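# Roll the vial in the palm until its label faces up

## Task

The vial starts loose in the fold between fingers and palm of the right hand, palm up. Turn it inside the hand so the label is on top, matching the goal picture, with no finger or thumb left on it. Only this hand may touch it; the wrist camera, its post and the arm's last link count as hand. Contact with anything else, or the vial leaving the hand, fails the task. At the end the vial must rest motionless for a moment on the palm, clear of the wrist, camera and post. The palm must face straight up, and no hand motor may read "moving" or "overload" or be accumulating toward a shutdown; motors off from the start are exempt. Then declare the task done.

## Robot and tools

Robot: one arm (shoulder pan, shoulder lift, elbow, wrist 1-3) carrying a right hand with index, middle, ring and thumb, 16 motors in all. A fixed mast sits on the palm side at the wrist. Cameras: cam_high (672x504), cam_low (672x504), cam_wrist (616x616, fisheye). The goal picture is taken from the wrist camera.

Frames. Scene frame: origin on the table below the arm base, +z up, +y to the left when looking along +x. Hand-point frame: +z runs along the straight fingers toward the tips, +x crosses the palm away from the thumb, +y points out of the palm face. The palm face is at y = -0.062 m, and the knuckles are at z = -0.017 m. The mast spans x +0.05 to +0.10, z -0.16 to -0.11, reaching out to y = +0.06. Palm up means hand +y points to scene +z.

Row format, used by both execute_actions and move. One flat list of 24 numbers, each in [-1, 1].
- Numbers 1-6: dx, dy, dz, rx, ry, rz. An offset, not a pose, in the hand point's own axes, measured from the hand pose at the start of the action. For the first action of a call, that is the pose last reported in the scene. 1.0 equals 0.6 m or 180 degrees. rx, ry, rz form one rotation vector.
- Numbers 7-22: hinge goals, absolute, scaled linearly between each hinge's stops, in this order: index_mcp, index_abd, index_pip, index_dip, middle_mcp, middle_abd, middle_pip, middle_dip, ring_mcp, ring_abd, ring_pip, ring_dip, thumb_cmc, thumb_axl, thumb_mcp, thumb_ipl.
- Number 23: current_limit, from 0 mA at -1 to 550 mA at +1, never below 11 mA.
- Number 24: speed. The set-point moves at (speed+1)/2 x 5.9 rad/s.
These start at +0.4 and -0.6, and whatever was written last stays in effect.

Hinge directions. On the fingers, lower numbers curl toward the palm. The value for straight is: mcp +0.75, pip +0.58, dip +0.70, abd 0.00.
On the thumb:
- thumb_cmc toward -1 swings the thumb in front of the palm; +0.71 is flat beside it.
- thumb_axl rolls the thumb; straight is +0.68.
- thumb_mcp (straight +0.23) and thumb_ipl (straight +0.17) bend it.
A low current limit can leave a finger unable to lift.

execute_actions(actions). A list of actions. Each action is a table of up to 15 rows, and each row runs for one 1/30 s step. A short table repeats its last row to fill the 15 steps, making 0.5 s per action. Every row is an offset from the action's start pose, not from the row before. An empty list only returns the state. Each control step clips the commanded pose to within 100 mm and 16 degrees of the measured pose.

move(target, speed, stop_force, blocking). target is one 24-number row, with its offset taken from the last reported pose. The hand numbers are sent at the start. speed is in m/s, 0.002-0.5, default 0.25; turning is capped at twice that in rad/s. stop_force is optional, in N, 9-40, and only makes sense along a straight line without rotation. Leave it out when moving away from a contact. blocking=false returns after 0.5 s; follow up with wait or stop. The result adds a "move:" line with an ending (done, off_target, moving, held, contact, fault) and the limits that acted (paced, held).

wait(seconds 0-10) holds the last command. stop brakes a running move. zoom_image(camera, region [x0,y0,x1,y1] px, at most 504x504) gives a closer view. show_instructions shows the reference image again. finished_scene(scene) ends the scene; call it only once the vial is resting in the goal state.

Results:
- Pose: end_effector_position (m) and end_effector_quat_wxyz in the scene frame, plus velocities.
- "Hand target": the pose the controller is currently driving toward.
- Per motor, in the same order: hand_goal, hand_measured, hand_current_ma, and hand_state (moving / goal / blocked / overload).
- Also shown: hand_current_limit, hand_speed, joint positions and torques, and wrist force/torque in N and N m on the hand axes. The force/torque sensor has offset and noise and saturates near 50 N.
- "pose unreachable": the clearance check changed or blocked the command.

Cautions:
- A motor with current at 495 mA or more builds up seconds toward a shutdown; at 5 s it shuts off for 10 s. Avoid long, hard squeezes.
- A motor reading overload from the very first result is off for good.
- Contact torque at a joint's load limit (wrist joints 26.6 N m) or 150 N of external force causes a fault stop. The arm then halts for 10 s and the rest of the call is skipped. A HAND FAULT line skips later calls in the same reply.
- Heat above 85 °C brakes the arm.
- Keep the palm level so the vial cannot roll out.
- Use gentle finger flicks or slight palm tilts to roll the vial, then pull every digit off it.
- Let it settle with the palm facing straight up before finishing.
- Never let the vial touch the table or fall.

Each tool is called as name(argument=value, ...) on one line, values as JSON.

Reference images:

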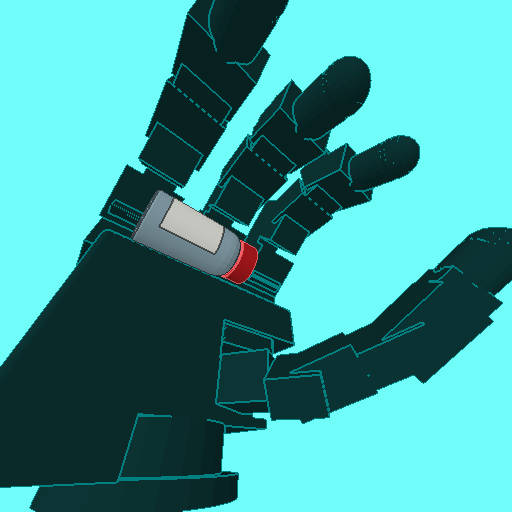

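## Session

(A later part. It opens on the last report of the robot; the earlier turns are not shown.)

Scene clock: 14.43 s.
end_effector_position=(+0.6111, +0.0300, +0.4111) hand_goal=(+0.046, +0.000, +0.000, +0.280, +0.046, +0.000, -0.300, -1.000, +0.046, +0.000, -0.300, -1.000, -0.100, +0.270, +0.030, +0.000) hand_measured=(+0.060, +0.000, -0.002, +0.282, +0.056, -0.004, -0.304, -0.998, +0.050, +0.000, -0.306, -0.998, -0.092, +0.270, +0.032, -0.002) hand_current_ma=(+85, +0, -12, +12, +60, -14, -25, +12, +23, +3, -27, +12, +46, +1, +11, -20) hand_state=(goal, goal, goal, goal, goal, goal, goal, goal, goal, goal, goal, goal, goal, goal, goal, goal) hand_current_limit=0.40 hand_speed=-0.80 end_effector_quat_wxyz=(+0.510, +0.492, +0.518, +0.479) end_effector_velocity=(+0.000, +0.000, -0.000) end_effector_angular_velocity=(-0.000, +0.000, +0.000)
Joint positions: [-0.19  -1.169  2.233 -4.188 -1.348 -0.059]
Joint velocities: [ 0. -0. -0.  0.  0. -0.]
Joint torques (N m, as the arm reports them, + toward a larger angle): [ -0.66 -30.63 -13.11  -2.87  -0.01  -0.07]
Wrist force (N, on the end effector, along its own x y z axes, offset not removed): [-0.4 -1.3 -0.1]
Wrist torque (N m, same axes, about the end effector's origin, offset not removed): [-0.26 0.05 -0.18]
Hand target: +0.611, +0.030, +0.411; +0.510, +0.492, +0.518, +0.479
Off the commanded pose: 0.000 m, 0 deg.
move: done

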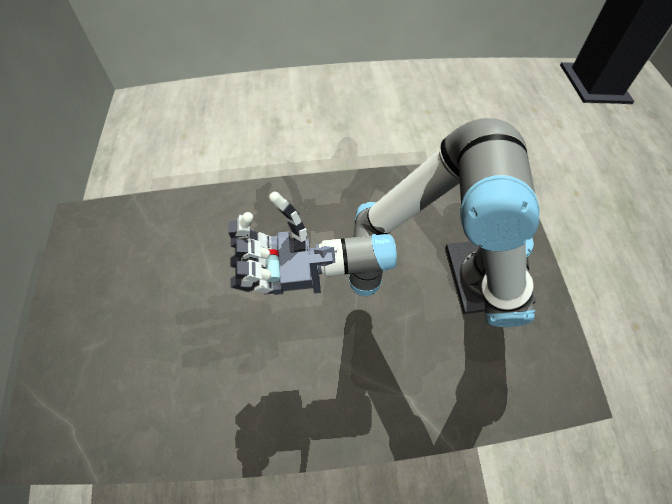

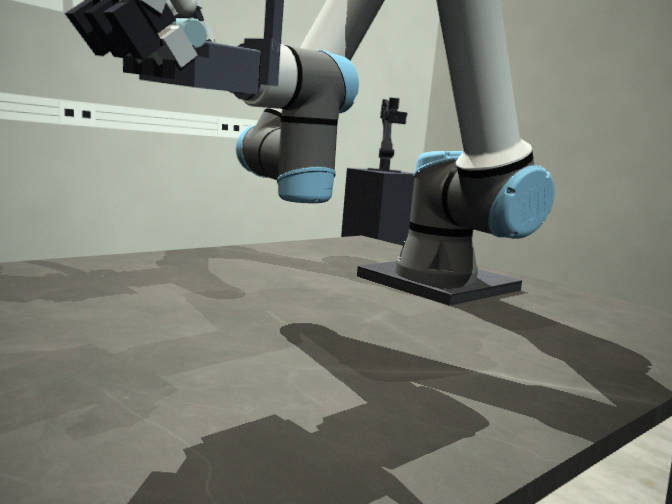

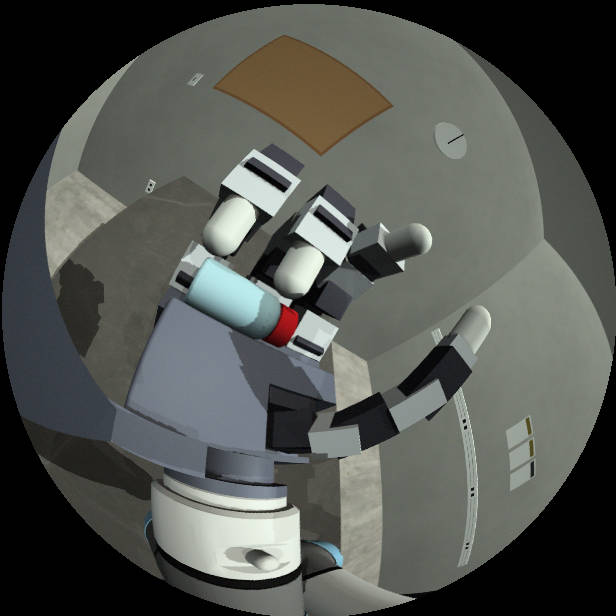

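The dip is speed-limited and lost contact; step the pip in small increments instead.

execute_actions(actions=[[[0,0,0,0,0,0,0.046,0,0,0.28,0.046,0,-0.3,0,0.046,0,-0.3,0,-0.1,0.27,0.03,0,0.4,0.2]],[[0,0,0,0,0,0,0.046,0,0,0.28,0.046,0,-0.9,0,0.046,0,-0.9,0,-0.1,0.27,0.03,0,0.4,0]],[[0,0,0,0,0,0,0.046,0,0,0.28,0.046,0,-0.9,-1,0.046,0,-0.9,-1,-0.1,0.27,0.03,0,0.4,0]],[[0,0,0,0,0,0,0.046,0,0,0.28,0.046,0,-0.85,-1,0.046,0,-0.85,-1,-0.1,0.27,0.03,0,0.4,0]],[[0,0,0,0,0,0,0.046,0,0,0.28,0.046,0,-0.8,-1,0.046,0,-0.8,-1,-0.1,0.27,0.03,0,0.4,0]],[[0,0,0,0,0,0,0.046,0,0,0.28,0.046,0,-0.75,-1,0.046,0,-0.75,-1,-0.1,0.27,0.03,0,0.4,0]],[[0,0,0,0,0,0,0.046,0,0,0.28,0.046,0,-0.7,-1,0.046,0,-0.7,-1,-0.1,0.27,0.03,0,0.4,0]],[[0,0,0,0,0,0,0.046,0,0,0.28,0.046,0,-0.65,-1,0.046,0,-0.65,-1,-0.1,0.27,0.03,0,0.4,0]],[[0,0,0,0,0,0,0.046,0,0,0.28,0.046,0,-0.6,-1,0.046,0,-0.6,-1,-0.1,0.27,0.03,0,0.4,0]],[[0,0,0,0,0,0,0.046,0,0,0.28,0.046,0,-0.55,-1,0.046,0,-0.55,-1,-0.1,0.27,0.03,0,0.4,0]]])

Scene clock: 19.77 s.
end_effector_position=(+0.6111, +0.0300, +0.4111) hand_goal=(+0.046, +0.000, +0.000, +0.280, +0.046, +0.000, -0.550, -1.000, +0.046, +0.000, -0.550, -1.000, -0.100, +0.270, +0.030, +0.000) hand_measured=(+0.060, +0.000, -0.002, +0.282, +0.052, -0.004, -0.520, -0.618, +0.052, +0.000, -0.516, -0.606, -0.092, +0.270, +0.032, -0.002) hand_current_ma=(+85, +0, -12, +12, +35, -15, +159, +385, +32, +3, +168, +385, +46, +1, +11, -19) hand_state=(goal, goal, goal, goal, goal, goal, blocked, blocked, goal, goal, blocked, blocked, goal, goal, goal, goal) hand_current_limit=0.40 hand_speed=0.00 end_effector_quat_wxyz=(+0.510, +0.492, +0.518, +0.479) end_effector_velocity=(+0.000, -0.000, -0.000) end_effector_angular_velocity=(-0.001, +0.000, +0.000)
Joint positions: [-0.19  -1.169  2.233 -4.188 -1.348 -0.059]
Joint velocities: [-0.001  0.    -0.     0.     0.001 -0.002]
Joint torques (N m, as the arm reports them, + toward a larger angle): [  0.27 -30.68 -12.91  -3.    -0.05  -0.1 ]
Wrist force (N, on the end effector, along its own x y z axes, offset not removed): [-1.4 -1.0 -0.9]
Wrist torque (N m, same axes, about the end effector's origin, offset not removed): [-0.12 0.17 -0.29]
Hand target: +0.611, +0.030, +0.411; +0.510, +0.492, +0.518, +0.479
Off the commanded pose: 0.000 m, 0 deg.

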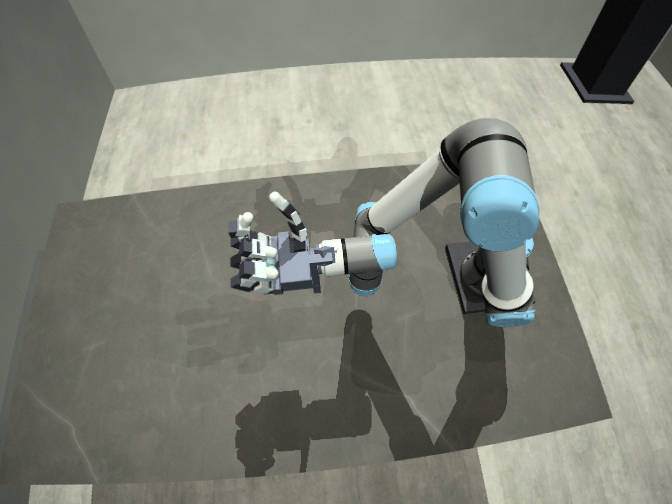

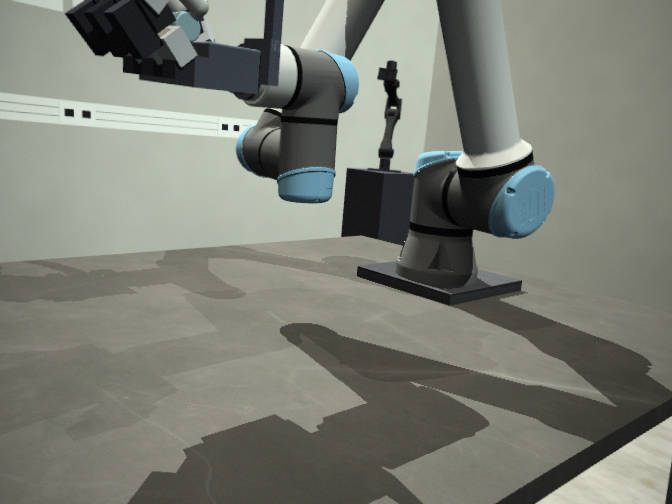

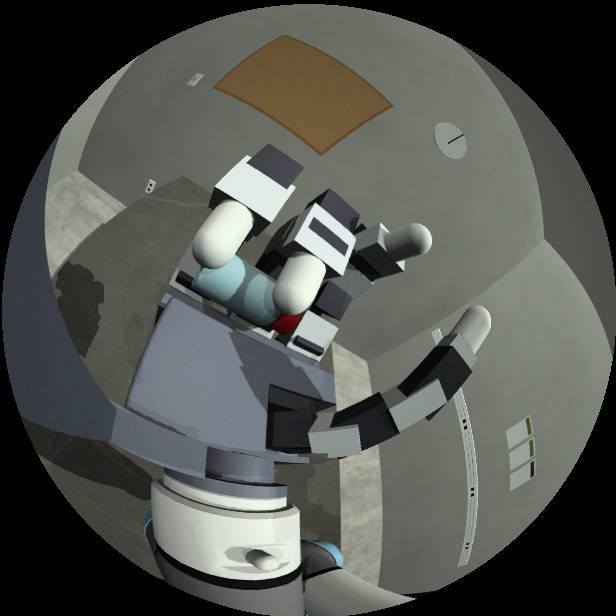

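execute_actions(actions=[[[0,0,0,0,0,0,0.046,0,0,0.28,0.046,0,-0.5,-1,0.046,0,-0.5,-1,-0.1,0.27,0.03,0,0.4,0]],[[0,0,0,0,0,0,0.046,0,0,0.28,0.046,0,-0.45,-1,0.046,0,-0.45,-1,-0.1,0.27,0.03,0,0.4,0]],[[0,0,0,0,0,0,0.046,0,0,0.28,0.046,0,-0.4,-1,0.046,0,-0.4,-1,-0.1,0.27,0.03,0,0.4,0]],[[0,0,0,0,0,0,0.046,0,0,0.28,0.046,0,-0.35,-1,0.046,0,-0.35,-1,-0.1,0.27,0.03,0,0.4,0]]])

execute_actions(actions=[[[0,0,0,0,0,0,0.046,0,0,0.28,0.046,0,-0.3,-1,0.046,0,-0.3,-1,-0.1,0.27,0.03,0,0.4,0]],[[0,0,0,0,0,0,0.046,0,0,0.28,0.046,0,-0.25,-1,0.046,0,-0.25,-1,-0.1,0.27,0.03,0,0.4,0]],[[0,0,0,0,0,0,0.046,0,0,0.28,0.046,0,-0.2,-1,0.046,0,-0.2,-1,-0.1,0.27,0.03,0,0.4,0]]])

Scene clock: 22.23 s.
end_effector_position=(+0.6111, +0.0300, +0.4111) hand_goal=(+0.046, +0.000, +0.000, +0.280, +0.046, +0.000, -0.350, -1.000, +0.046, +0.000, -0.350, -1.000, -0.100, +0.270, +0.030, +0.000) hand_measured=(+0.060, +0.000, -0.002, +0.282, +0.050, -0.004, -0.324, -0.858, +0.052, +0.000, -0.318, -0.792, -0.092, +0.270, +0.032, -0.002) hand_current_ma=(+85, +0, -12, +12, +24, -14, +140, +385, +36, +0, +162, +385, +46, +1, +11, -19) hand_state=(goal, goal, goal, goal, goal, goal, blocked, blocked, goal, goal, blocked, blocked, goal, goal, goal, goal) hand_current_limit=0.40 hand_speed=0.00 end_effector_quat_wxyz=(+0.510, +0.492, +0.518, +0.479) end_effector_velocity=(-0.000, -0.000, +0.000) end_effector_angular_velocity=(+0.000, -0.001, -0.000)
Joint positions: [-0.19  -1.169  2.233 -4.188 -1.348 -0.059]
Joint velocities: [ 0.    -0.     0.    -0.001 -0.     0.001]
Joint torques (N m, as the arm reports them, + toward a larger angle): [ -0.26 -31.05 -12.86  -3.02   0.07  -0.15]
Wrist force (N, on the end effector, along its own x y z axes, offset not removed): [-0.9 -0.5 -1.1]
Wrist torque (N m, same axes, about the end effector's origin, offset not removed): [0.00 0.09 -0.16]
Hand target: +0.611, +0.030, +0.411; +0.510, +0.492, +0.518, +0.479
Off the commanded pose: 0.000 m, 0 deg.

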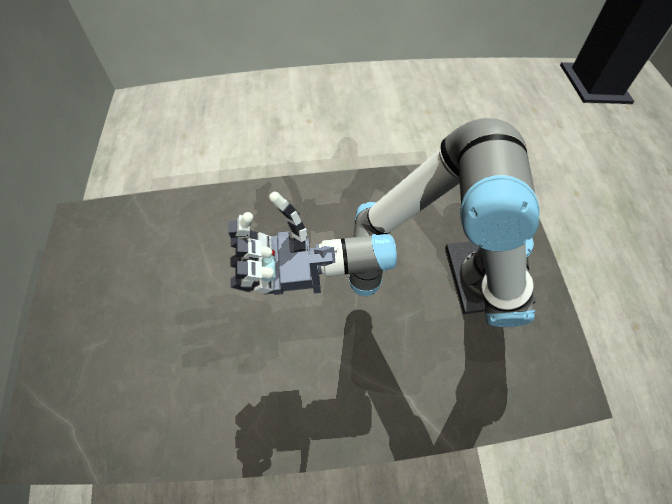

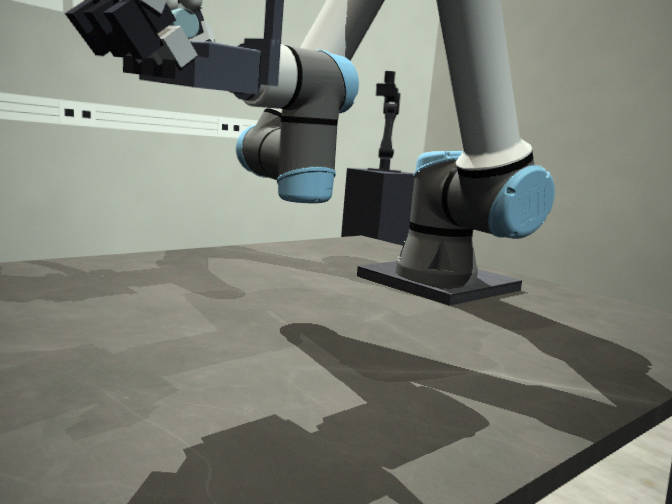

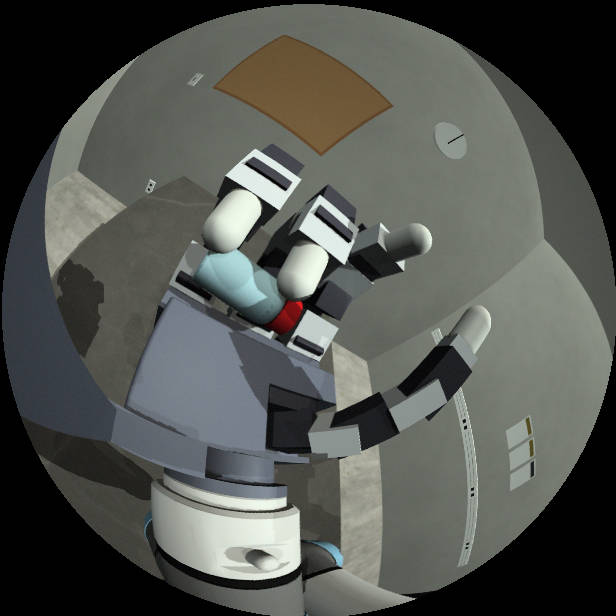

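Scene clock: 23.73 s.
end_effector_position=(+0.6111, +0.0300, +0.4111) hand_goal=(+0.046, +0.000, +0.000, +0.280, +0.046, +0.000, -0.200, -1.000, +0.046, +0.000, -0.200, -1.000, -0.100, +0.270, +0.030, +0.000) hand_measured=(+0.060, +0.000, -0.002, +0.282, +0.050, -0.004, -0.204, -0.998, +0.052, +0.000, -0.204, -0.998, -0.092, +0.270, +0.032, -0.002) hand_current_ma=(+85, +0, -12, +12, +24, -14, -22, +12, +36, +0, -24, +12, +46, +1, +11, -19) hand_state=(goal, goal, goal, goal, goal, goal, goal, goal, goal, goal, goal, goal, goal, goal, goal, goal) hand_current_limit=0.40 hand_speed=0.00 end_effector_quat_wxyz=(+0.510, +0.492, +0.518, +0.479) end_effector_velocity=(+0.000, +0.000, +0.000) end_effector_angular_velocity=(-0.000, -0.000, +0.001)
Joint positions: [-0.19  -1.169  2.233 -4.188 -1.348 -0.059]
Joint velocities: [ 0.    -0.    -0.     0.     0.001 -0.   ]
Joint torques (N m, as the arm reports them, + toward a larger angle): [  0.02 -30.7  -12.47  -3.2    0.13  -0.16]
Wrist force (N, on the end effector, along its own x y z axes, offset not removed): [-0.1 -0.6 -1.0]
Wrist torque (N m, same axes, about the end effector's origin, offset not removed): [-0.17 0.11 -0.17]
Hand target: +0.611, +0.030, +0.411; +0.510, +0.492, +0.518, +0.479
Off the commanded pose: 0.000 m, 0 deg.

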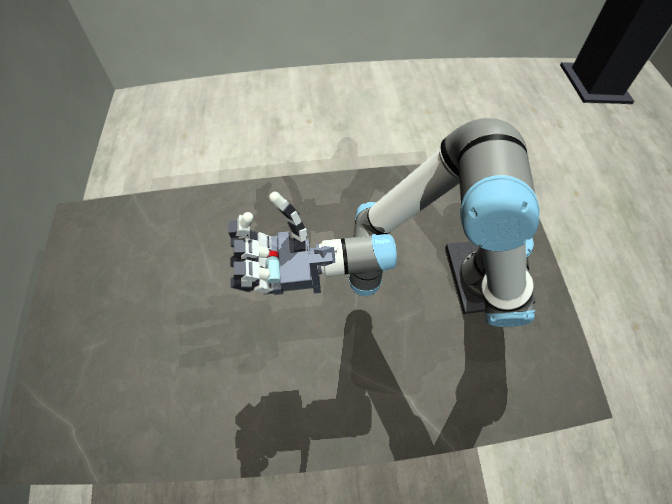

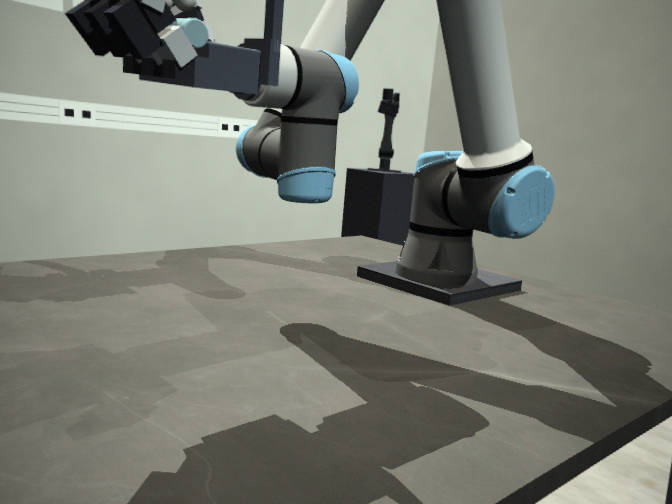

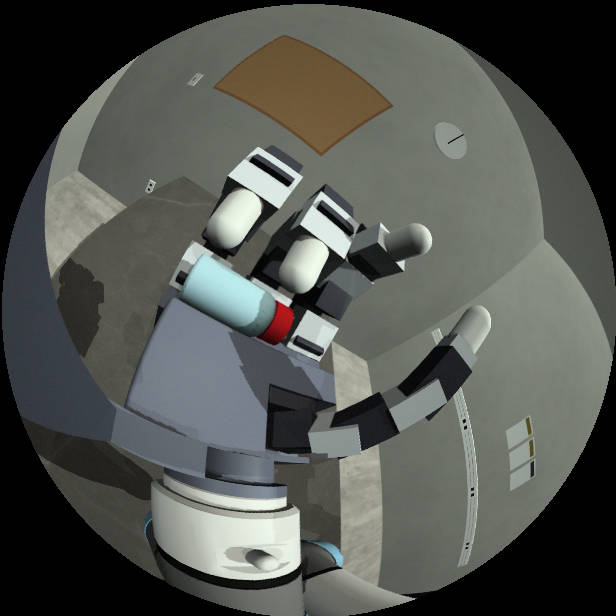

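execute_actions(actions=[[[0,0,0,0,0,0,0.046,0,0,0.28,0.046,0,-0.4,-0.7,0.046,0,-0.4,-0.7,-0.1,0.27,0.03,0,0.4,-0.5]],[[0,0,0,0,0,0,0.046,0,0,0.28,0.046,0,-1,-0.7,0.046,0,-1,-0.7,-0.1,0.27,0.03,0,0.4,-0.7]]])

move(target=[0,0,0,0,0,0,0.046,0,0,0.28,0.046,0,-1,0.2,0.046,0,-1,0.2,-0.1,0.27,0.03,0,0.4,-0.8])

move(target=[0,0,0,0,0,0,0.046,0,0,0.28,0.046,0,-0.2,0.2,0.046,0,-0.2,0.2,-0.1,0.27,0.03,0,0.4,0])

Scene clock: 25.03 s.
end_effector_position=(+0.6111, +0.0300, +0.4111) hand_goal=(+0.046, +0.000, +0.000, +0.280, +0.046, +0.000, -1.000, -0.700, +0.046, +0.000, -1.000, -0.700, -0.100, +0.270, +0.030, +0.000) hand_measured=(+0.060, +0.000, -0.002, +0.282, +0.060, -0.004, -0.542, -0.686, +0.064, +0.000, -0.514, -0.686, -0.092, +0.270, +0.032, -0.002) hand_current_ma=(+85, +0, -12, +12, +87, -14, +385, +82, +94, +0, +385, +71, +46, +1, +11, -19) hand_state=(goal, goal, goal, goal, goal, goal, blocked, goal, goal, goal, blocked, goal, goal, goal, goal, goal) hand_current_limit=0.40 hand_speed=-0.70 end_effector_quat_wxyz=(+0.510, +0.492, +0.518, +0.479) end_effector_velocity=(-0.000, -0.001, +0.000) end_effector_angular_velocity=(+0.000, -0.000, -0.001)
Joint positions: [-0.19  -1.169  2.233 -4.188 -1.348 -0.059]
Joint velocities: [-0.001 -0.    -0.    -0.     0.     0.   ]
Joint torques (N m, as the arm reports them, + toward a larger angle): [ -0.35 -30.15 -12.62  -3.17   0.02  -0.18]
Wrist force (N, on the end effector, along its own x y z axes, offset not removed): [-1.1 -1.4 -0.2]
Wrist torque (N m, same axes, about the end effector's origin, offset not removed): [-0.17 0.14 -0.23]
Hand target: +0.611, +0.030, +0.411; +0.510, +0.492, +0.518, +0.479
Off the commanded pose: 0.000 m, 0 deg.

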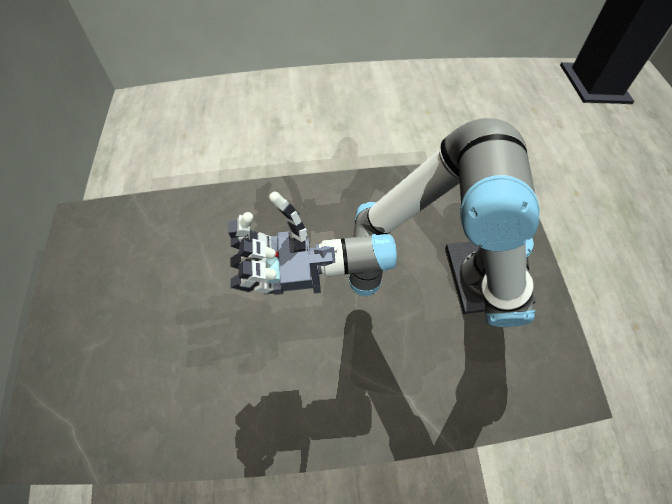

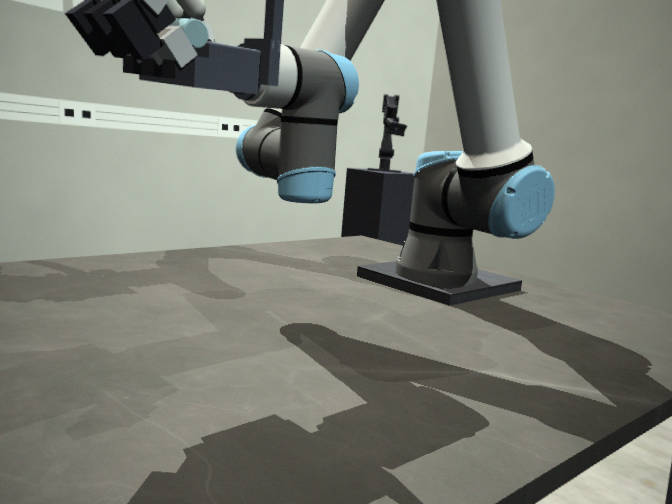

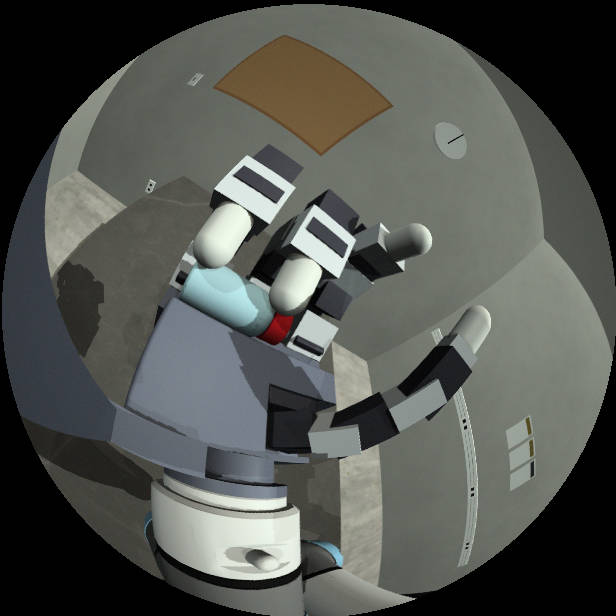

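Scene clock: 27.13 s.
end_effector_position=(+0.6111, +0.0300, +0.4111) hand_goal=(+0.046, +0.000, +0.000, +0.280, +0.046, +0.000, -1.000, +0.200, +0.046, +0.000, -1.000, +0.200, -0.100, +0.270, +0.030, +0.000) hand_measured=(+0.060, +0.000, -0.002, +0.282, +0.054, -0.002, -1.000, +0.196, +0.056, +0.000, -1.000, +0.196, -0.092, +0.270, +0.032, -0.002) hand_current_ma=(+84, +0, -12, +12, +56, -8, +1, -20, +58, +1, +1, -20, +46, +1, +11, -19) hand_state=(goal, goal, goal, goal, goal, goal, goal, goal, goal, goal, goal, goal, goal, goal, goal, goal) hand_current_limit=0.40 hand_speed=-0.80 end_effector_quat_wxyz=(+0.510, +0.492, +0.518, +0.479) end_effector_velocity=(-0.000, +0.000, +0.000) end_effector_angular_velocity=(+0.001, -0.001, +0.000)
Joint positions: [-0.19  -1.169  2.233 -4.188 -1.348 -0.059]
Joint velocities: [ 0.    -0.     0.    -0.001 -0.     0.002]
Joint torques (N m, as the arm reports them, + toward a larger angle): [ -0.11 -31.04 -12.73  -3.02   0.04  -0.14]
Wrist force (N, on the end effector, along its own x y z axes, offset not removed): [-1.4 -1.3 -0.8]
Wrist torque (N m, same axes, about the end effector's origin, offset not removed): [-0.26 0.18 -0.20]
Hand target: +0.611, +0.030, +0.411; +0.510, +0.492, +0.518, +0.479
Off the commanded pose: 0.000 m, 0 deg.
move: done

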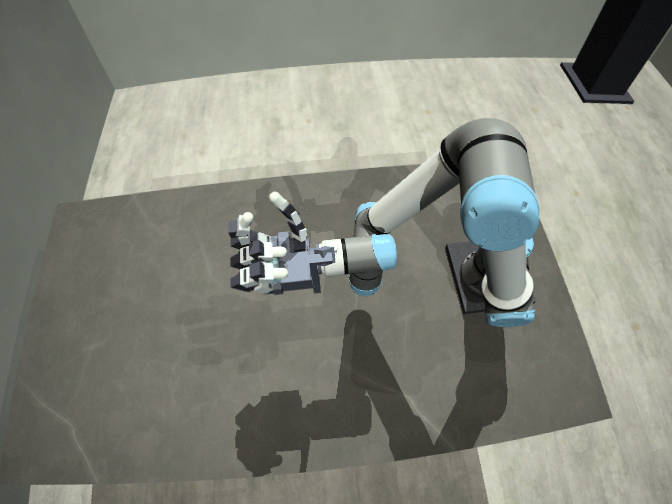

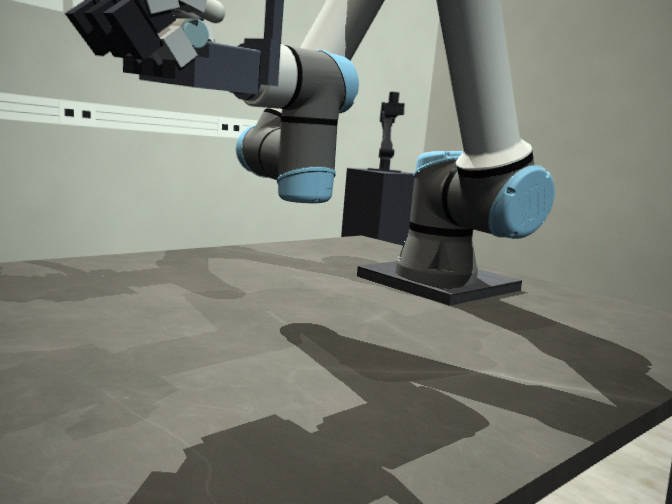

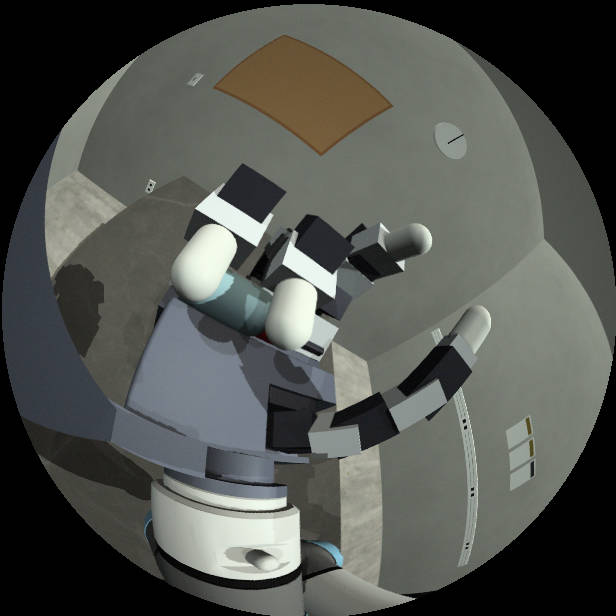

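Scene clock: 28.13 s.
end_effector_position=(+0.6111, +0.0300, +0.4111) hand_goal=(+0.046, +0.000, +0.000, +0.280, +0.046, +0.000, -0.200, +0.200, +0.046, +0.000, -0.200, +0.200, -0.100, +0.270, +0.030, +0.000) hand_measured=(+0.060, +0.000, -0.002, +0.282, +0.054, -0.002, -0.204, +0.196, +0.056, +0.000, -0.204, +0.196, -0.092, +0.270, +0.032, -0.002) hand_current_ma=(+84, +0, -12, +12, +53, -8, -22, -19, +55, +1, -24, -19, +46, +1, +11, -19) hand_state=(goal, goal, goal, goal, goal, goal, goal, goal, goal, goal, goal, goal, goal, goal, goal, goal) hand_current_limit=0.40 hand_speed=0.00 end_effector_quat_wxyz=(+0.510, +0.492, +0.518, +0.479) end_effector_velocity=(-0.000, -0.000, +0.000) end_effector_angular_velocity=(+0.001, -0.001, +0.000)
Joint positions: [-0.19  -1.169  2.233 -4.188 -1.348 -0.059]
Joint velocities: [-0.    -0.    -0.    -0.001  0.     0.001]
Joint torques (N m, as the arm reports them, + toward a larger angle): [  0.04 -30.49 -12.78  -3.06   0.14  -0.08]
Wrist force (N, on the end effector, along its own x y z axes, offset not removed): [-0.6 -0.9 -0.1]
Wrist torque (N m, same axes, about the end effector's origin, offset not removed): [-0.25 0.07 -0.19]
Hand target: +0.611, +0.030, +0.411; +0.510, +0.492, +0.518, +0.479
Off the commanded pose: 0.000 m, 0 deg.
move: done

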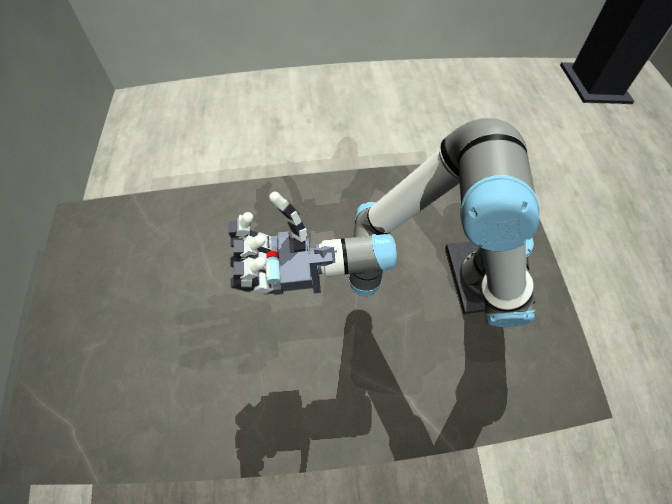

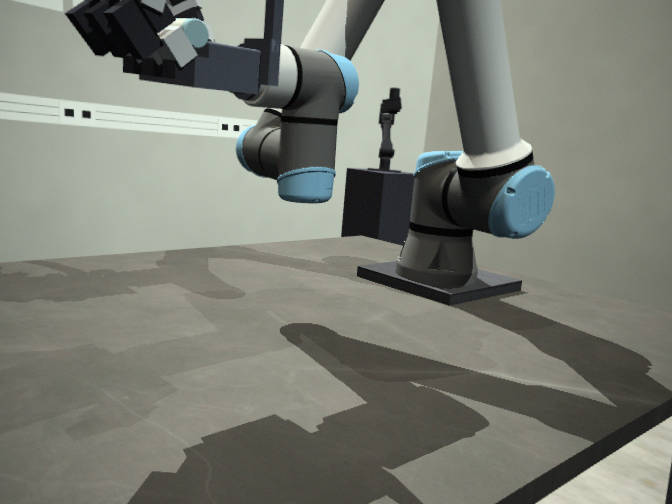

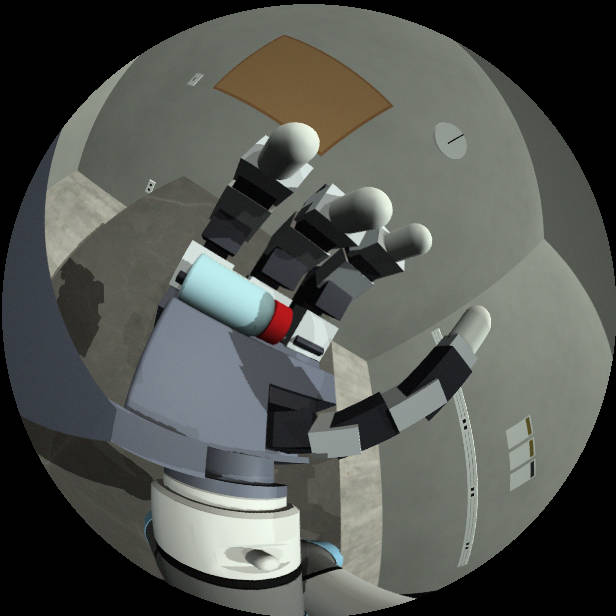

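Label seems to be appearing on the finger side. Repeat.

execute_actions(actions=[[[0,0,0,0,0,0,0.046,0,0,0.28,0.046,0,-0.4,-0.7,0.046,0,-0.4,-0.7,-0.1,0.27,0.03,0,0.4,0]],[[0,0,0,0,0,0,0.046,0,0,0.28,0.046,0,-1,-0.7,0.046,0,-1,-0.7,-0.1,0.27,0.03,0,0.4,-0.7]],[[0,0,0,0,0,0,0.046,0,0,0.28,0.046,0,-1,0.2,0.046,0,-1,0.2,-0.1,0.27,0.03,0,0.4,-0.74]],[[0,0,0,0,0,0,0.046,0,0,0.28,0.046,0,-1,0.2,0.046,0,-1,0.2,-0.1,0.27,0.03,0,0.4,-0.74]],[[0,0,0,0,0,0,0.046,0,0,0.28,0.046,0,-1,0.2,0.046,0,-1,0.2,-0.1,0.27,0.03,0,0.4,-0.74]],[[0,0,0,0,0,0,0.046,0,0,0.28,0.046,0,-0.2,0.2,0.046,0,-0.2,0.2,-0.1,0.27,0.03,0,0.4,0]]])

execute_actions(actions=[[[0,0,0,0,0,0,0.046,0,0,0.28,0.046,0,-0.4,-0.7,0.046,0,-0.4,-0.7,-0.1,0.27,0.03,0,0.4,0]],[[0,0,0,0,0,0,0.046,0,0,0.28,0.046,0,-1,-0.7,0.046,0,-1,-0.7,-0.1,0.27,0.03,0,0.4,-0.7]],[[0,0,0,0,0,0,0.046,0,0,0.28,0.046,0,-1,0.2,0.046,0,-1,0.2,-0.1,0.27,0.03,0,0.4,-0.74]],[[0,0,0,0,0,0,0.046,0,0,0.28,0.046,0,-1,0.2,0.046,0,-1,0.2,-0.1,0.27,0.03,0,0.4,-0.74]],[[0,0,0,0,0,0,0.046,0,0,0.28,0.046,0,-1,0.2,0.046,0,-1,0.2,-0.1,0.27,0.03,0,0.4,-0.74]],[[0,0,0,0,0,0,0.046,0,0,0.28,0.046,0,-0.2,0.2,0.046,0,-0.2,0.2,-0.1,0.27,0.03,0,0.4,0]]])

Scene clock: 31.60 s.
end_effector_position=(+0.6111, +0.0300, +0.4111) hand_goal=(+0.046, +0.000, +0.000, +0.280, +0.046, +0.000, -0.200, +0.200, +0.046, +0.000, -0.200, +0.200, -0.100, +0.270, +0.030, +0.000) hand_measured=(+0.060, +0.000, -0.002, +0.282, +0.054, -0.002, -0.540, +0.196, +0.056, +0.000, -0.532, +0.196, -0.092, +0.270, +0.032, -0.002) hand_current_ma=(+84, +0, -12, +12, +53, -8, -76, -20, +55, +1, -85, -20, +46, +1, +11, -19) hand_state=(goal, goal, goal, goal, goal, goal, moving, goal, goal, goal, moving, goal, goal, goal, goal, goal) hand_current_limit=0.40 hand_speed=0.00 end_effector_quat_wxyz=(+0.510, +0.492, +0.518, +0.479) end_effector_velocity=(-0.000, -0.000, +0.000) end_effector_angular_velocity=(-0.001, -0.000, -0.000)
Joint positions: [-0.19  -1.169  2.233 -4.188 -1.348 -0.059]
Joint velocities: [-0.     0.    -0.    -0.    -0.    -0.001]
Joint torques (N m, as the arm reports them, + toward a larger angle): [  0.1  -30.44 -12.55  -2.94   0.07   0.  ]
Wrist force (N, on the end effector, along its own x y z axes, offset not removed): [-0.9 -0.5 -1.1]
Wrist torque (N m, same axes, about the end effector's origin, offset not removed): [-0.16 0.16 -0.22]
Hand target: +0.611, +0.030, +0.411; +0.510, +0.492, +0.518, +0.479
Off the commanded pose: 0.000 m, 0 deg.

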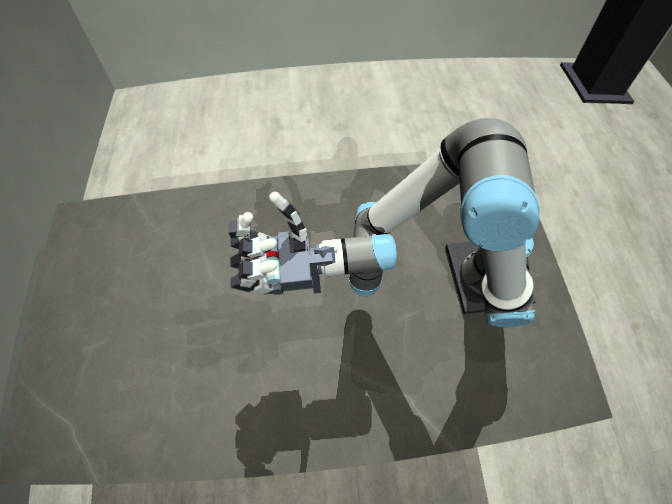

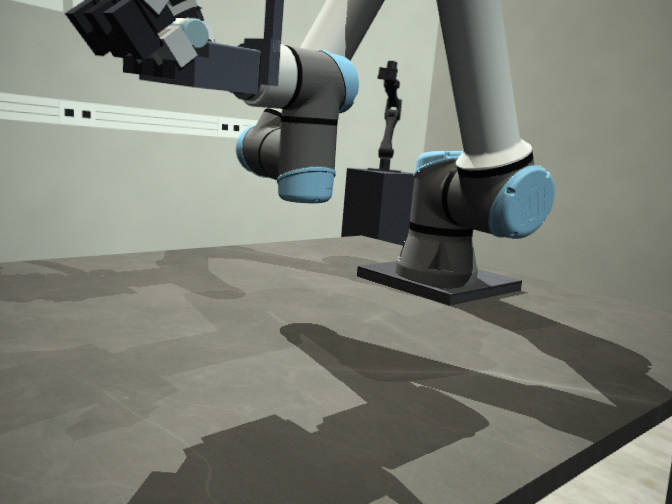

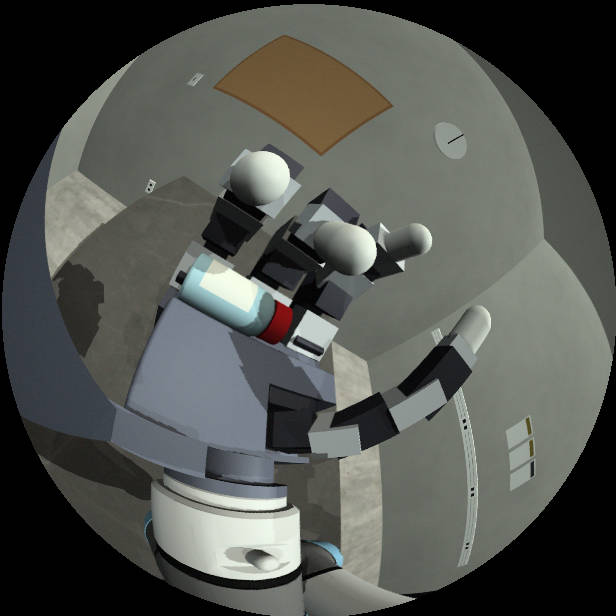

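Scene clock: 34.60 s.
end_effector_position=(+0.6111, +0.0300, +0.4111) hand_goal=(+0.046, +0.000, +0.000, +0.280, +0.046, +0.000, -0.200, +0.200, +0.046, +0.000, -0.200, +0.200, -0.100, +0.270, +0.030, +0.000) hand_measured=(+0.060, +0.000, -0.002, +0.282, +0.054, -0.002, -0.540, +0.196, +0.056, +0.000, -0.532, +0.196, -0.092, +0.270, +0.032, -0.002) hand_current_ma=(+84, +0, -12, +12, +53, -8, -76, -20, +55, +1, -85, -20, +46, +1, +11, -19) hand_state=(goal, goal, goal, goal, goal, goal, moving, goal, goal, goal, moving, goal, goal, goal, goal, goal) hand_current_limit=0.40 hand_speed=0.00 end_effector_quat_wxyz=(+0.510, +0.492, +0.518, +0.479) end_effector_velocity=(-0.000, -0.000, +0.000) end_effector_angular_velocity=(-0.002, -0.000, -0.001)
Joint positions: [-0.19  -1.169  2.233 -4.188 -1.348 -0.059]
Joint velocities: [-0.     0.     0.    -0.    -0.001 -0.002]
Joint torques (N m, as the arm reports them, + toward a larger angle): [  0.12 -29.68 -12.9   -3.02   0.04  -0.07]
Wrist force (N, on the end effector, along its own x y z axes, offset not removed): [-1.9 -2.4 1.5]
Wrist torque (N m, same axes, about the end effector's origin, offset not removed): [-0.50 0.25 -0.34]
Hand target: +0.611, +0.030, +0.411; +0.510, +0.492, +0.518, +0.479
Off the commanded pose: 0.000 m, 0 deg.

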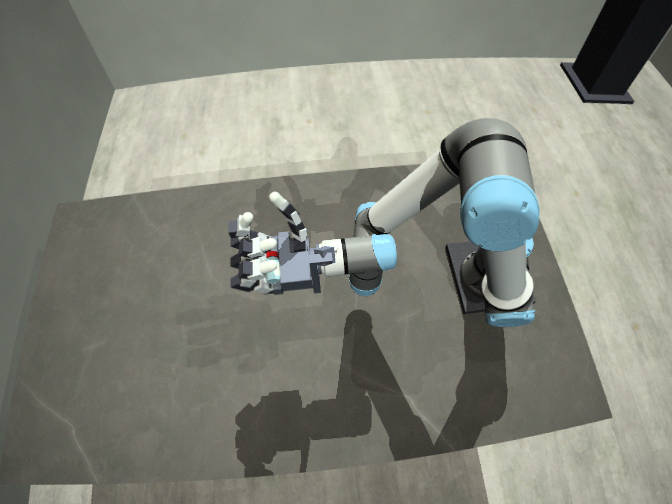

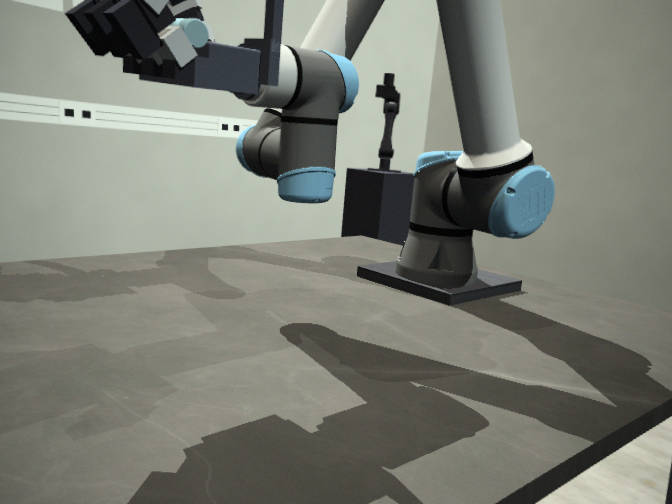

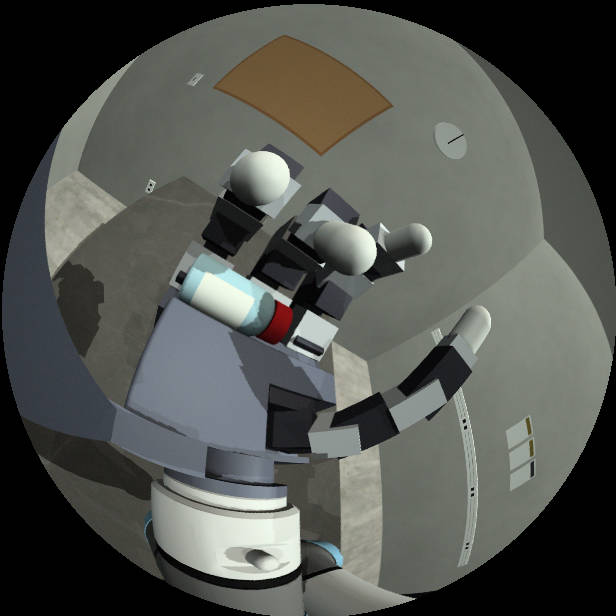

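Overshot by ~70°. About four more strokes; three faster ones first.

execute_actions(actions=[[[0,0,0,0,0,0,0.046,0,0,0.28,0.046,0,-0.4,-0.7,0.046,0,-0.4,-0.7,-0.1,0.27,0.03,0,0.4,0]],[[0,0,0,0,0,0,0.046,0,0,0.28,0.046,0,-1,-0.7,0.046,0,-1,-0.7,-0.1,0.27,0.03,0,0.4,-0.7]],[[0,0,0,0,0,0,0.046,0,0,0.28,0.046,0,-1,0.2,0.046,0,-1,0.2,-0.1,0.27,0.03,0,0.4,-0.62]],[[0,0,0,0,0,0,0.046,0,0,0.28,0.046,0,-1,0.2,0.046,0,-1,0.2,-0.1,0.27,0.03,0,0.4,-0.62]],[[0,0,0,0,0,0,0.046,0,0,0.28,0.046,0,-0.2,0.2,0.046,0,-0.2,0.2,-0.1,0.27,0.03,0,0.4,0]],[[0,0,0,0,0,0,0.046,0,0,0.28,0.046,0,-0.4,-0.7,0.046,0,-0.4,-0.7,-0.1,0.27,0.03,0,0.4,0]],[[0,0,0,0,0,0,0.046,0,0,0.28,0.046,0,-1,-0.7,0.046,0,-1,-0.7,-0.1,0.27,0.03,0,0.4,-0.7]],[[0,0,0,0,0,0,0.046,0,0,0.28,0.046,0,-1,0.2,0.046,0,-1,0.2,-0.1,0.27,0.03,0,0.4,-0.62]],[[0,0,0,0,0,0,0.046,0,0,0.28,0.046,0,-1,0.2,0.046,0,-1,0.2,-0.1,0.27,0.03,0,0.4,-0.62]],[[0,0,0,0,0,0,0.046,0,0,0.28,0.046,0,-0.2,0.2,0.046,0,-0.2,0.2,-0.1,0.27,0.03,0,0.4,0]],[[0,0,0,0,0,0,0.046,0,0,0.28,0.046,0,-0.4,-0.7,0.046,0,-0.4,-0.7,-0.1,0.27,0.03,0,0.4,0]],[[0,0,0,0,0,0,0.046,0,0,0.28,0.046,0,-1,-0.7,0.046,0,-1,-0.7,-0.1,0.27,0.03,0,0.4,-0.7]],[[0,0,0,0,0,0,0.046,0,0,0.28,0.046,0,-1,0.2,0.046,0,-1,0.2,-0.1,0.27,0.03,0,0.4,-0.62]],[[0,0,0,0,0,0,0.046,0,0,0.28,0.046,0,-1,0.2,0.046,0,-1,0.2,-0.1,0.27,0.03,0,0.4,-0.62]],[[0,0,0,0,0,0,0.046,0,0,0.28,0.046,0,-0.2,0.2,0.046,0,-0.2,0.2,-0.1,0.27,0.03,0,0.4,0]],[[0,0,0,0,0,0,0.046,0,0,0.28,0.046,0,-0.4,-0.7,0.046,0,-0.4,-0.7,-0.1,0.27,0.03,0,0.4,0]],[[0,0,0,0,0,0,0.046,0,0,0.28,0.046,0,-1,-0.7,0.046,0,-1,-0.7,-0.1,0.27,0.03,0,0.4,-0.7]],[[0,0,0,0,0,0,0.046,0,0,0.28,0.046,0,-1,0.2,0.046,0,-1,0.2,-0.1,0.27,0.03,0,0.4,-0.62]],[[0,0,0,0,0,0,0.046,0,0,0.28,0.046,0,-1,0.2,0.046,0,-1,0.2,-0.1,0.27,0.03,0,0.4,-0.62]],[[0,0,0,0,0,0,0.046,0,0,0.28,0.046,0,-0.2,0.2,0.046,0,-0.2,0.2,-0.1,0.27,0.03,0,0.4,0]]])

Scene clock: 45.33 s.
end_effector_position=(+0.6111, +0.0300, +0.4111) hand_goal=(+0.046, +0.000, +0.000, +0.280, +0.046, +0.000, -0.200, +0.200, +0.046, +0.000, -0.200, +0.200, -0.100, +0.270, +0.030, +0.000) hand_measured=(+0.060, +0.000, -0.002, +0.282, +0.054, -0.002, -0.540, +0.196, +0.056, +0.000, -0.532, +0.196, -0.092, +0.270, +0.032, -0.002) hand_current_ma=(+84, +0, -12, +12, +53, -8, -76, -20, +55, +2, -85, -20, +46, +1, +11, -19) hand_state=(goal, goal, goal, goal, goal, goal, moving, goal, goal, goal, moving, goal, goal, goal, goal, goal) hand_current_limit=0.40 hand_speed=0.00 end_effector_quat_wxyz=(+0.510, +0.492, +0.518, +0.479) end_effector_velocity=(+0.000, -0.000, -0.000) end_effector_angular_velocity=(+0.000, +0.000, -0.000)
Joint positions: [-0.19  -1.169  2.233 -4.188 -1.348 -0.059]
Joint velocities: [-0.  0.  0.  0. -0.  0.]
Joint torques (N m, as the arm reports them, + toward a larger angle): [ -0.13 -30.02 -12.86  -3.15  -0.01  -0.13]
Wrist force (N, on the end effector, along its own x y z axes, offset not removed): [-0.5 -1.4 -1.0]
Wrist torque (N m, same axes, about the end effector's origin, offset not removed): [-0.22 0.16 -0.19]
Hand target: +0.611, +0.030, +0.411; +0.510, +0.492, +0.518, +0.479
Off the commanded pose: 0.000 m, 0 deg.

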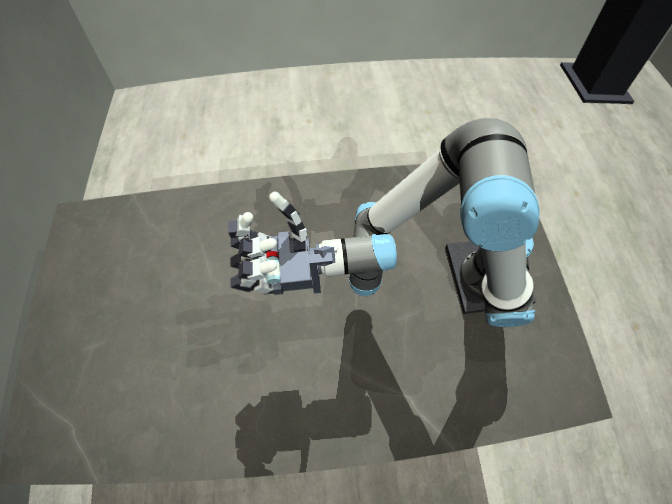

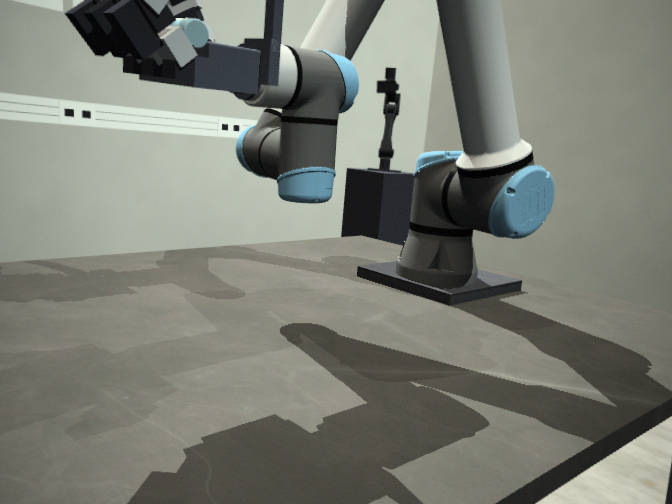

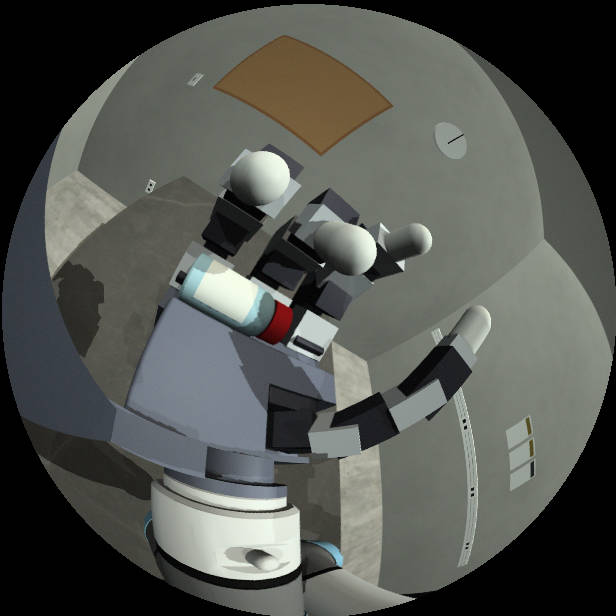

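move(target=[0,0,0,0,0,0,0.046,0,0,0.28,0.2,0,-0.2,0.2,0.2,0,-0.2,0.2,-0.1,0.27,0.03,0,0.4,-0.8])

zoom_image(camera="cam_wrist", region=[140,220,340,380])

Scene clock: 46.20 s.
end_effector_position=(+0.6111, +0.0300, +0.4111) hand_goal=(+0.046, +0.000, +0.000, +0.280, +0.200, +0.000, -0.200, +0.200, +0.200, +0.000, -0.200, +0.200, -0.100, +0.270, +0.030, +0.000) hand_measured=(+0.060, +0.000, -0.002, +0.282, +0.204, -0.002, -0.202, +0.196, +0.206, +0.000, -0.204, +0.196, -0.092, +0.270, +0.032, -0.002) hand_current_ma=(+84, +0, -12, +12, +26, -8, -15, -18, +27, +2, -17, -18, +46, +1, +11, -19) hand_state=(goal, goal, goal, goal, goal, goal, goal, goal, goal, goal, goal, goal, goal, goal, goal, goal) hand_current_limit=0.40 hand_speed=-0.80 end_effector_quat_wxyz=(+0.510, +0.492, +0.518, +0.479) end_effector_velocity=(-0.000, +0.000, +0.000) end_effector_angular_velocity=(+0.001, -0.000, +0.001)
Joint positions: [-0.19  -1.169  2.233 -4.188 -1.348 -0.059]
Joint velocities: [ 0.001 -0.    -0.     0.    -0.     0.001]
Joint torques (N m, as the arm reports them, + toward a larger angle): [  0.87 -29.98 -12.84  -3.19  -0.01  -0.25]
Wrist force (N, on the end effector, along its own x y z axes, offset not removed): [-1.7 -1.9 -0.4]
Wrist torque (N m, same axes, about the end effector's origin, offset not removed): [-0.37 0.19 -0.32]
Hand target: +0.611, +0.030, +0.411; +0.510, +0.492, +0.518, +0.479
Off the commanded pose: 0.000 m, 0 deg.
move: done

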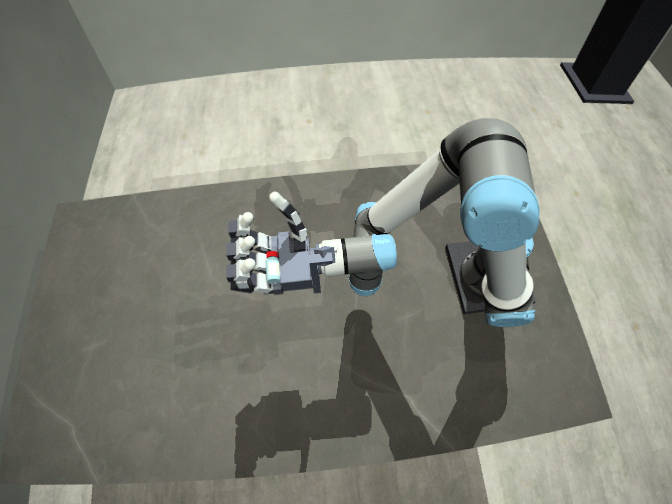

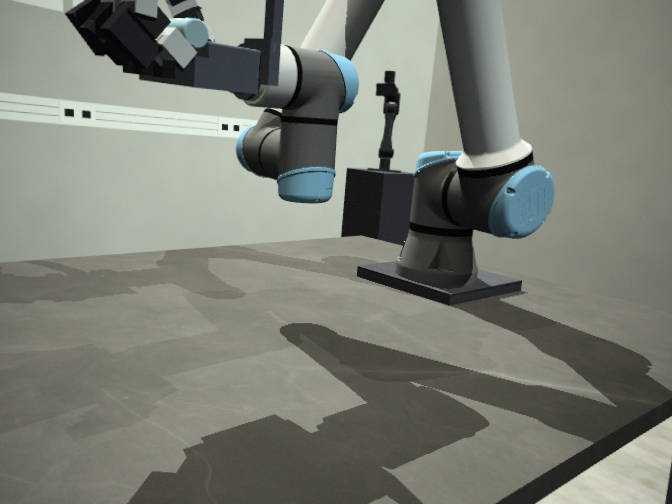

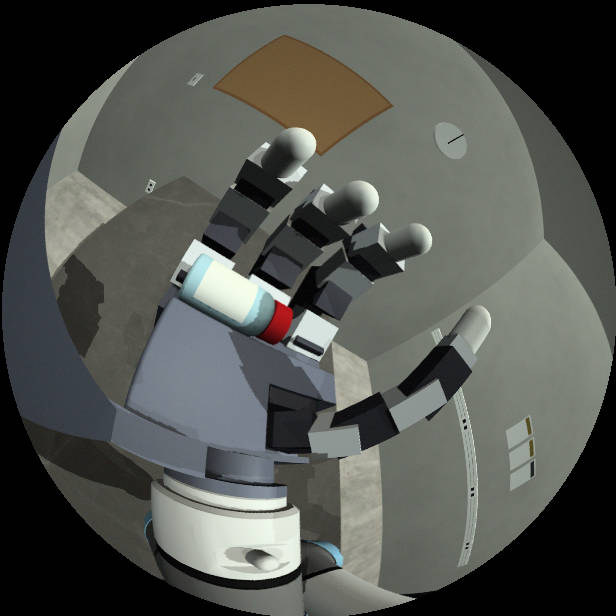

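Region (140, 220, 340, 380) of cam_wrist's 616x616 image, scaled by 2.520, with more detail than that image has; it fills the top 403 rows of this view, and the rest is white.

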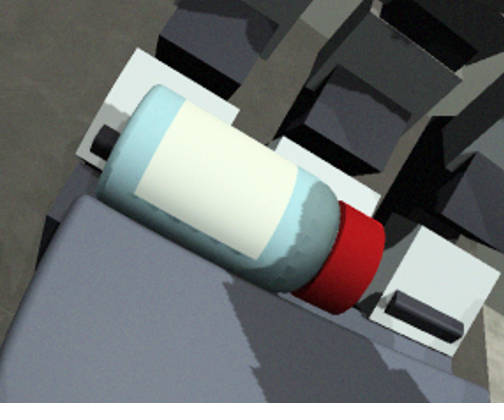

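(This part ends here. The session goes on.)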